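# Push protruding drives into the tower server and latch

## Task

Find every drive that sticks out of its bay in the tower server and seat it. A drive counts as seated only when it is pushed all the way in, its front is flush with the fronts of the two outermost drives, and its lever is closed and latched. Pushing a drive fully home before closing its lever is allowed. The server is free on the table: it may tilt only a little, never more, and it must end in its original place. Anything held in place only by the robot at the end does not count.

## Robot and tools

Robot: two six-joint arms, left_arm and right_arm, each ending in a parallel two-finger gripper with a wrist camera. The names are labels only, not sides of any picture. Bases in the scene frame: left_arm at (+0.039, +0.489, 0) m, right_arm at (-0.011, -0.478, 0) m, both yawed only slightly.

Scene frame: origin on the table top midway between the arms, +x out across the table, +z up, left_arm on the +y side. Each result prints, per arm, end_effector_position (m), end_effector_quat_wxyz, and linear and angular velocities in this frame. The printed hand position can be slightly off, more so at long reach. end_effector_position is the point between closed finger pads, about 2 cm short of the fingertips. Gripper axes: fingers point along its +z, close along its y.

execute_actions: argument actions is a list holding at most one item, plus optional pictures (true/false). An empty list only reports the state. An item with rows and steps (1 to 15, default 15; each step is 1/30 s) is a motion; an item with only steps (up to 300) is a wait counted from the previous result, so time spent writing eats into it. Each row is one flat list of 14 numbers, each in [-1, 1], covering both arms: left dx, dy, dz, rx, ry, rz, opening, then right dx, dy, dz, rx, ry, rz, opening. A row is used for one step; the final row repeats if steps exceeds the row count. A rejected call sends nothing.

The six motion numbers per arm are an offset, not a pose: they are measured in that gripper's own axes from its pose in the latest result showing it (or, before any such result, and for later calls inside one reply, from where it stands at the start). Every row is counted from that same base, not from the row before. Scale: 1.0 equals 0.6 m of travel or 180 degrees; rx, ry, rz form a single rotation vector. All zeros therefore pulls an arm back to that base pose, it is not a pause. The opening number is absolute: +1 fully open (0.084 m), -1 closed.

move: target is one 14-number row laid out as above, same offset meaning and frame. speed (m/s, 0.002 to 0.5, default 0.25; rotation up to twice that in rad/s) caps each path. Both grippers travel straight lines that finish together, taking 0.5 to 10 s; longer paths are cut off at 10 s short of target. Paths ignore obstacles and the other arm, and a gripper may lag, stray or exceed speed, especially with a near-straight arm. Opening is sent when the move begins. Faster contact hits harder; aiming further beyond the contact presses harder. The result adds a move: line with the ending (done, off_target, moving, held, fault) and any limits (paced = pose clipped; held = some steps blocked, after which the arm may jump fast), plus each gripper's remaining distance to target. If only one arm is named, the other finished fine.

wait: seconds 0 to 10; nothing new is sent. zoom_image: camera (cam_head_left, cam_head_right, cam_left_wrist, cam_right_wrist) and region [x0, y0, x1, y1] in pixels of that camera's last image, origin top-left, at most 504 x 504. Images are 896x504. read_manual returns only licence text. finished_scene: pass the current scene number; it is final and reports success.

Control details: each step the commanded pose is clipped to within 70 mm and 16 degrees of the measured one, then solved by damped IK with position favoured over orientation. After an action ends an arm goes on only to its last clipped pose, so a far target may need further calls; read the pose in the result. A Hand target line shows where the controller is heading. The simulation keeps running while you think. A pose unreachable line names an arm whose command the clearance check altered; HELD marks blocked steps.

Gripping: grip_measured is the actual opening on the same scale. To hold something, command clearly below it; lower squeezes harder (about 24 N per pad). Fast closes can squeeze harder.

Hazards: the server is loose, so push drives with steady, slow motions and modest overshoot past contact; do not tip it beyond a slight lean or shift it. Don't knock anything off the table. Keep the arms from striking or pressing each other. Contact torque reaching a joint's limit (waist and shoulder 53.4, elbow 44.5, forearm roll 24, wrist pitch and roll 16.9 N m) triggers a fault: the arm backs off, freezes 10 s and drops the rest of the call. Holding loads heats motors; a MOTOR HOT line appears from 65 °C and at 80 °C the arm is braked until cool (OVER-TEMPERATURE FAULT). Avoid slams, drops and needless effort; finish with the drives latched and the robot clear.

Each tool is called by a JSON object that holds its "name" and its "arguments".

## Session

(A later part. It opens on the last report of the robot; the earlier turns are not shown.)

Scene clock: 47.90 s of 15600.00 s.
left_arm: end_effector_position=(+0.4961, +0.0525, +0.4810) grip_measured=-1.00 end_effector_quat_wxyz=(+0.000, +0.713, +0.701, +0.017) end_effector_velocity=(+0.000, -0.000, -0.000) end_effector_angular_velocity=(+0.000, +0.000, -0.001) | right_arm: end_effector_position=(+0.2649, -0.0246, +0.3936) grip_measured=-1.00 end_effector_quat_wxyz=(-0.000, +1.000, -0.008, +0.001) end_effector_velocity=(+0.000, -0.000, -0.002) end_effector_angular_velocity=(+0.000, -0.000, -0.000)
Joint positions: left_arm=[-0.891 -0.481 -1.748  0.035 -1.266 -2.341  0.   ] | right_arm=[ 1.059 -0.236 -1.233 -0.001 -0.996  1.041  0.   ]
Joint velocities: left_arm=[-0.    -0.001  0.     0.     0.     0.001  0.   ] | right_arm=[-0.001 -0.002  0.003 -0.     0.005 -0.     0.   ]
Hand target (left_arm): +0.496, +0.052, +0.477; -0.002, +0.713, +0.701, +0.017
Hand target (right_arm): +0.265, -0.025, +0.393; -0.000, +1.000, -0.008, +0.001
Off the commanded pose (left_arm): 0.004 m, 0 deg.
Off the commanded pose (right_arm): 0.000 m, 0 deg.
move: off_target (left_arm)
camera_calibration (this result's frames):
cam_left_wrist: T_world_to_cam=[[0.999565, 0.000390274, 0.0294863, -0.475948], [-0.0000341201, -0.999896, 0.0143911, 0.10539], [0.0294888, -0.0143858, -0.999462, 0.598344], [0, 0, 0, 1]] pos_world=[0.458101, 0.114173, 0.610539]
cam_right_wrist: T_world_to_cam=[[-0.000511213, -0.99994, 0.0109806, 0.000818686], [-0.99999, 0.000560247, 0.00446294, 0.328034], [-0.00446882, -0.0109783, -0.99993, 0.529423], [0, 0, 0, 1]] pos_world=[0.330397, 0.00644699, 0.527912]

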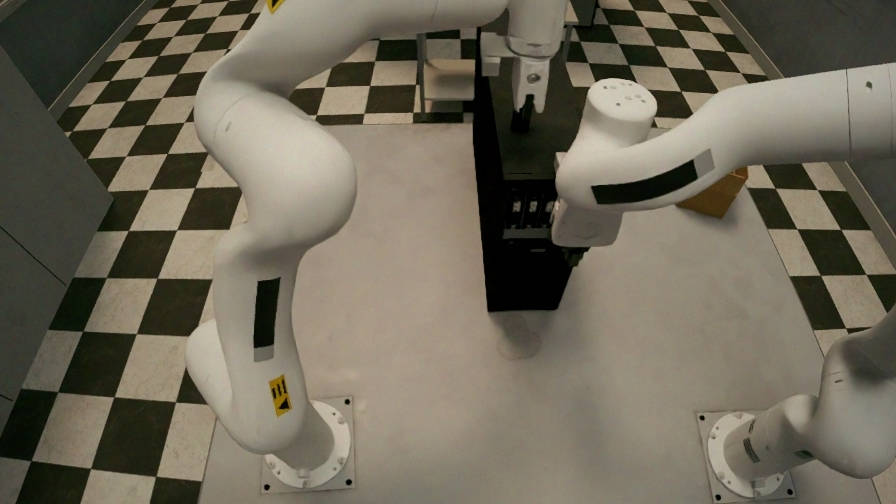

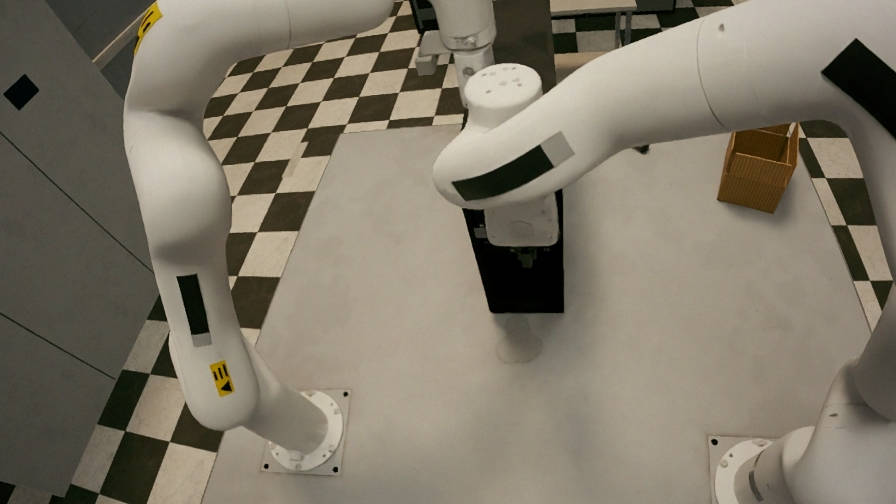

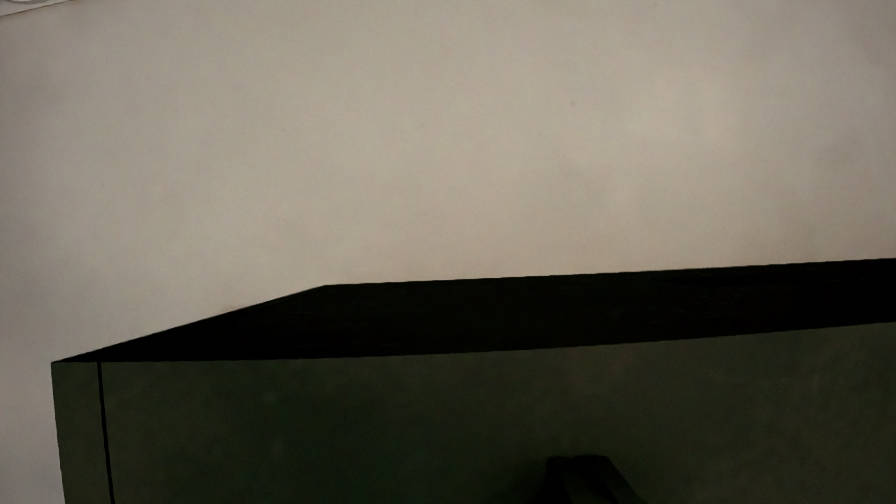

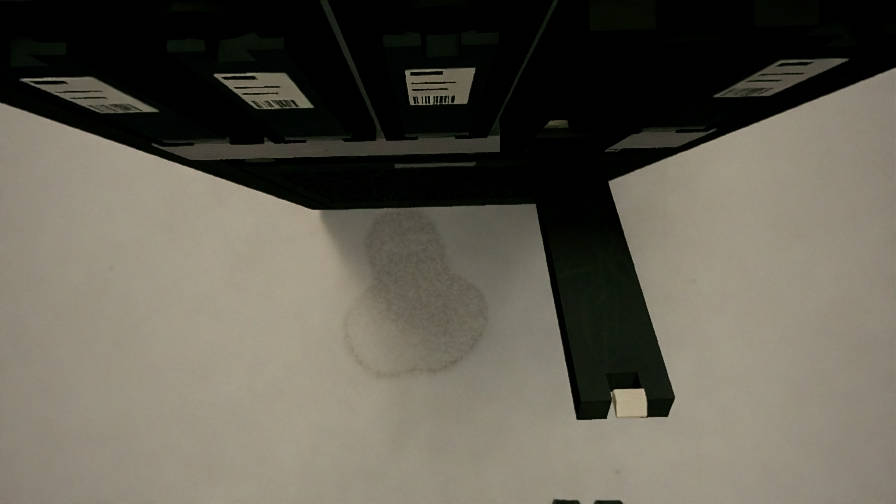

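{"name": "move", "arguments": {"target": [0, 0, 0.006, 0, 0, 0, -1, 0.137, 0.005, -0.035, 0, 0, 0, -1], "speed": 0.05}}

Scene clock: 51.70 s of 15600.00 s.
left_arm: end_effector_position=(+0.4964, +0.0523, +0.4810) grip_measured=-1.00 end_effector_quat_wxyz=(+0.003, +0.712, +0.701, +0.017) end_effector_velocity=(+0.000, -0.000, -0.000) end_effector_angular_velocity=(-0.000, -0.000, -0.000) | right_arm: end_effector_position=(+0.3470, -0.0288, +0.4146) grip_measured=-1.00 end_effector_quat_wxyz=(+0.000, +1.000, -0.008, +0.001) end_effector_velocity=(+0.002, -0.001, +0.000) end_effector_angular_velocity=(-0.001, +0.001, -0.002)
Joint positions: left_arm=[-0.891 -0.478 -1.744  0.035 -1.259 -2.341  0.   ] | right_arm=[ 0.934 -0.335 -1.405 -0.002 -1.068  0.915  0.   ]
Joint velocities: left_arm=[-0.    -0.001  0.     0.     0.001  0.     0.   ] | right_arm=[-0.004 -0.002 -0.003  0.001 -0.002 -0.002  0.   ]
Hand target (left_arm): +0.496, +0.053, +0.477; +0.000, +0.713, +0.701, +0.017
Hand target (right_arm): +0.347, -0.029, +0.415; -0.000, +1.000, -0.008, +0.001
Off the commanded pose (left_arm): 0.004 m, 0 deg.
Off the commanded pose (right_arm): 0.000 m, 0 deg.
move: off_target (left_arm)
camera_calibration (this result's frames):
cam_left_wrist: T_world_to_cam=[[0.999423, 0.000547625, 0.0339664, -0.478413], [-0.0000885294, -0.999825, 0.0187246, 0.103167], [0.0339707, -0.0187168, -0.999248, 0.596217], [0, 0, 0, 1]] pos_world=[0.457892, 0.114571, 0.610087]
cam_right_wrist: T_world_to_cam=[[-0.000352545, -0.999933, 0.0115403, -0.00385734], [-0.999993, 0.000396842, 0.00383632, 0.410251], [-0.00384065, -0.0115389, -0.999926, 0.550519], [0, 0, 0, 1]] pos_world=[0.412361, 0.00233249, 0.548949]

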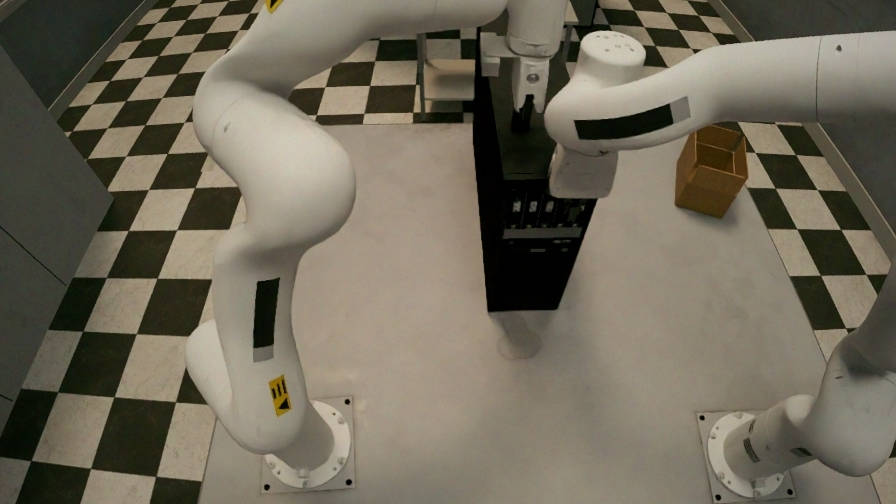

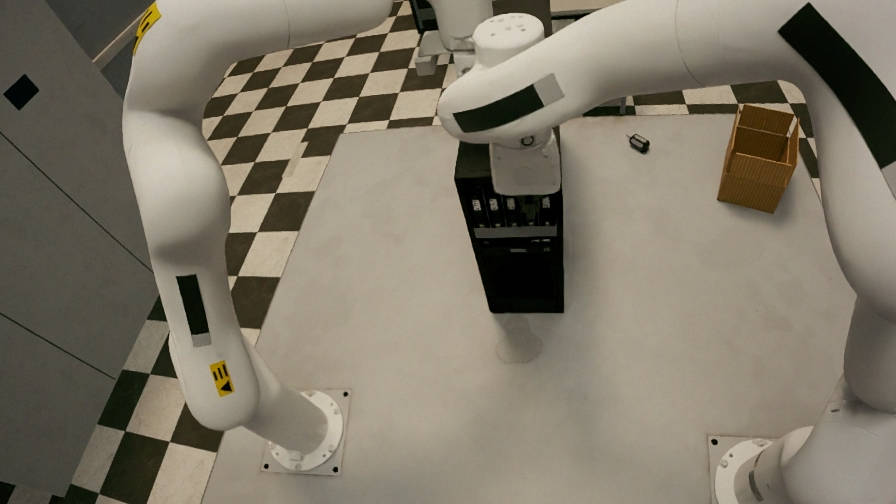

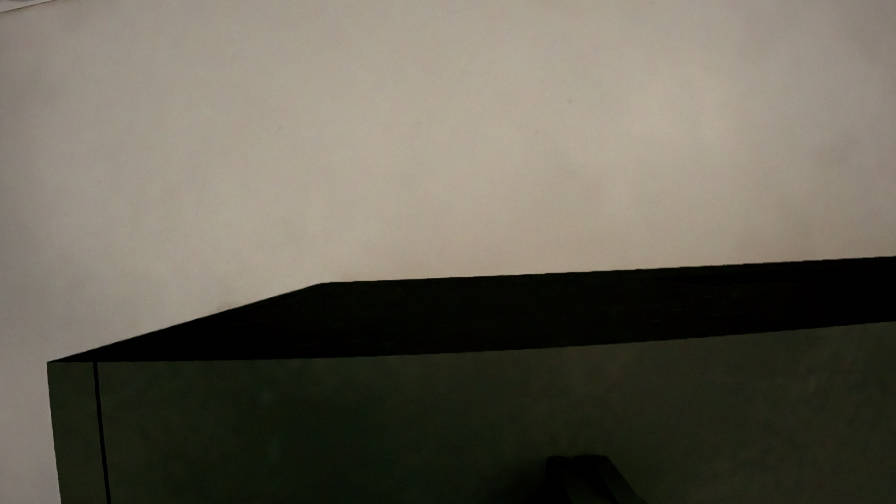

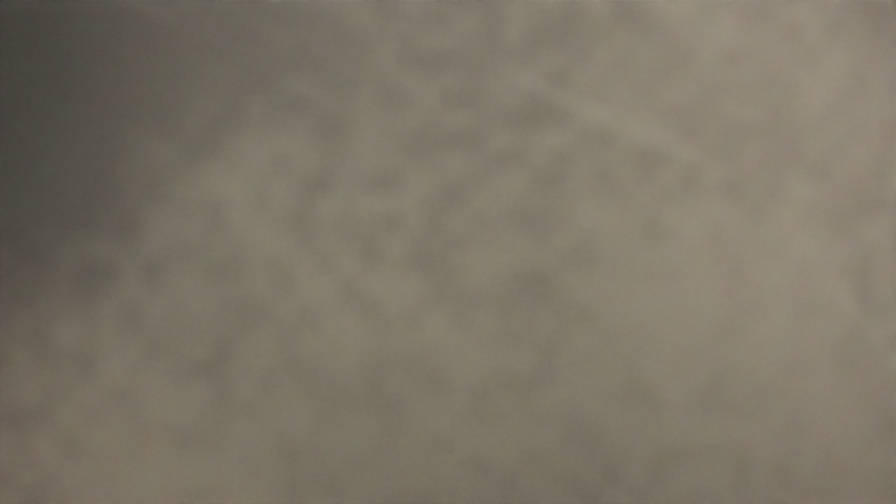

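Now back both arms off to check that the lever stays latched.

{"name": "move", "arguments": {"target": [0, 0, -0.08, 0, 0, 0, -1, -0.14, 0, -0.1, 0, 0, 0, -1], "speed": 0.1}}

Scene clock: 55.23 s of 15600.00 s.
left_arm: end_effector_position=(+0.4951, +0.0515, +0.5288) grip_measured=-1.00 end_effector_quat_wxyz=(+0.003, +0.712, +0.702, +0.017) end_effector_velocity=(+0.000, -0.000, +0.001) end_effector_angular_velocity=(+0.000, +0.000, +0.001) | right_arm: end_effector_position=(+0.2629, -0.0275, +0.4744) grip_measured=-1.00 end_effector_quat_wxyz=(-0.000, +1.000, -0.008, +0.001) end_effector_velocity=(-0.002, +0.000, +0.001) end_effector_angular_velocity=(+0.000, +0.000, +0.002)
Joint positions: left_arm=[-0.893 -0.49  -1.867  0.034 -1.37  -2.339  0.   ] | right_arm=[ 1.06  -0.196 -1.367 -0.001 -1.17   1.041  0.   ]
Joint velocities: left_arm=[-0.    -0.001 -0.002  0.    -0.002 -0.001  0.   ] | right_arm=[ 0.003  0.002 -0.     0.    -0.002  0.002  0.   ]
Hand target (left_arm): +0.495, +0.051, +0.529; +0.003, +0.712, +0.702, +0.017
Hand target (right_arm): +0.263, -0.027, +0.475; -0.000, +1.000, -0.008, +0.001
Off the commanded pose (left_arm): 0.000 m, 0 deg.
Off the commanded pose (right_arm): 0.000 m, 0 deg.
move: done
camera_calibration (this result's frames):
cam_left_wrist: T_world_to_cam=[[0.999425, 0.000733001, 0.0339059, -0.478722], [0.000102465, -0.999827, 0.0185947, 0.101411], [0.0339137, -0.0185805, -0.999252, 0.644065], [0, 0, 0, 1]] pos_world=[0.456594, 0.113712, 0.657929]
cam_right_wrist: T_world_to_cam=[[-0.000260916, -0.999935, 0.0113554, -0.00319711], [-0.999988, 0.000316505, 0.00489386, 0.325419], [-0.00489713, -0.011354, -0.999924, 0.61025], [0, 0, 0, 1]] pos_world=[0.328403, 0.0036289, 0.608648]

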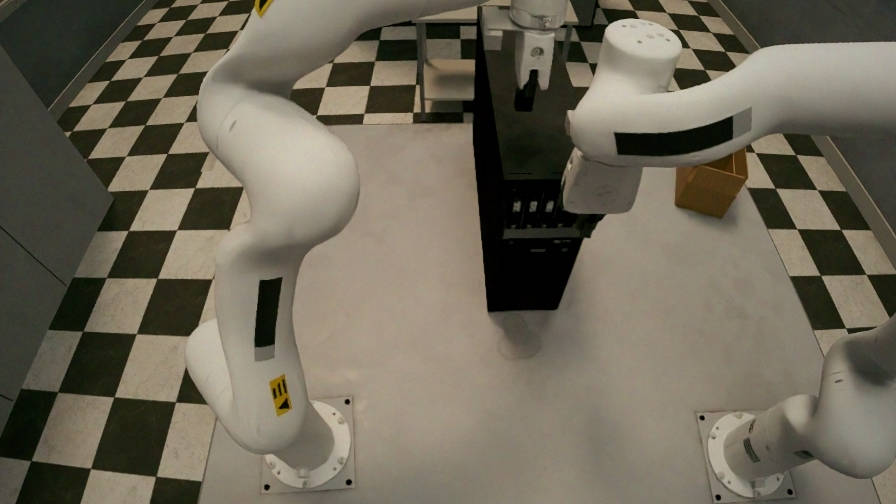

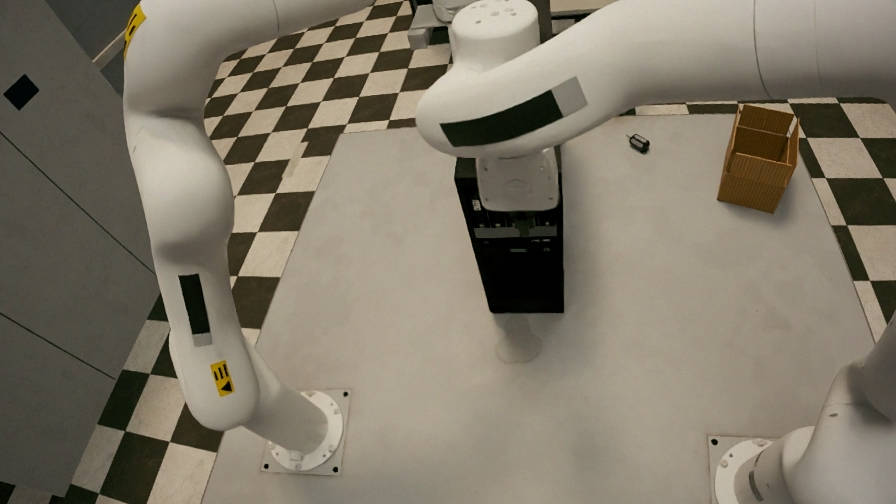

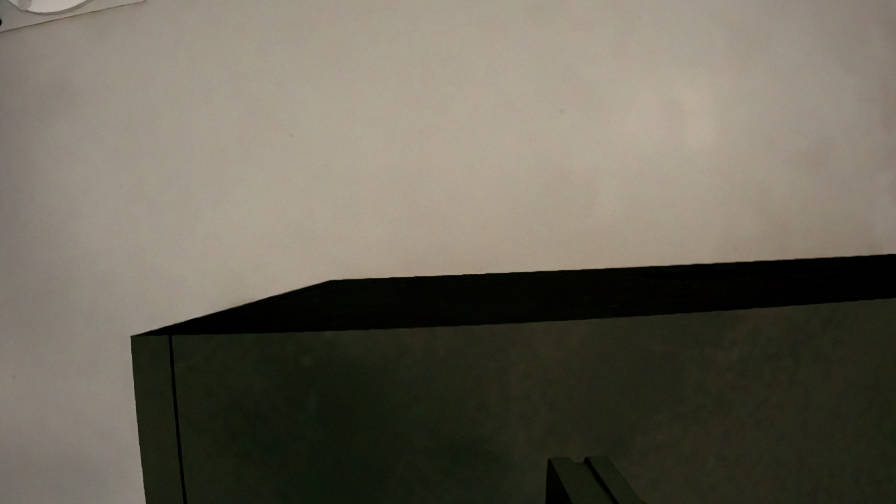

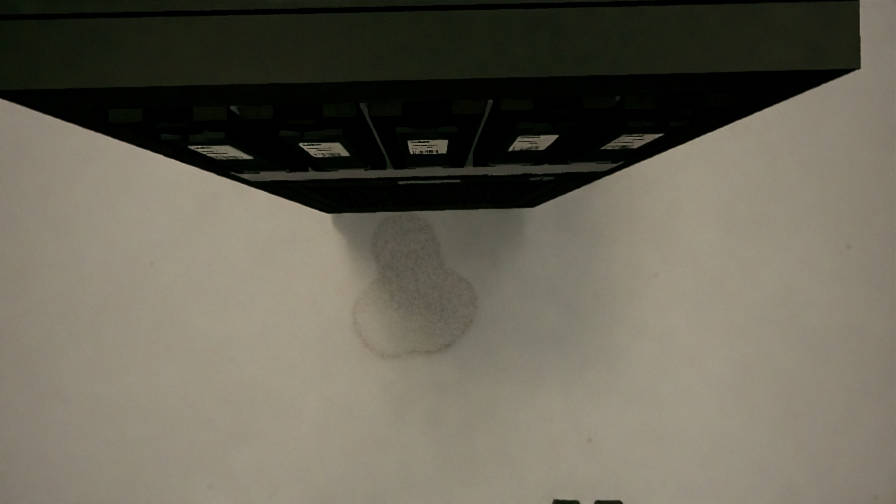

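All five drives now look flush and the lever is shut and stays shut. Ending scene 1.

{"name": "finished_scene", "arguments": {"scene": 1}}

The scene is finished: the task was done.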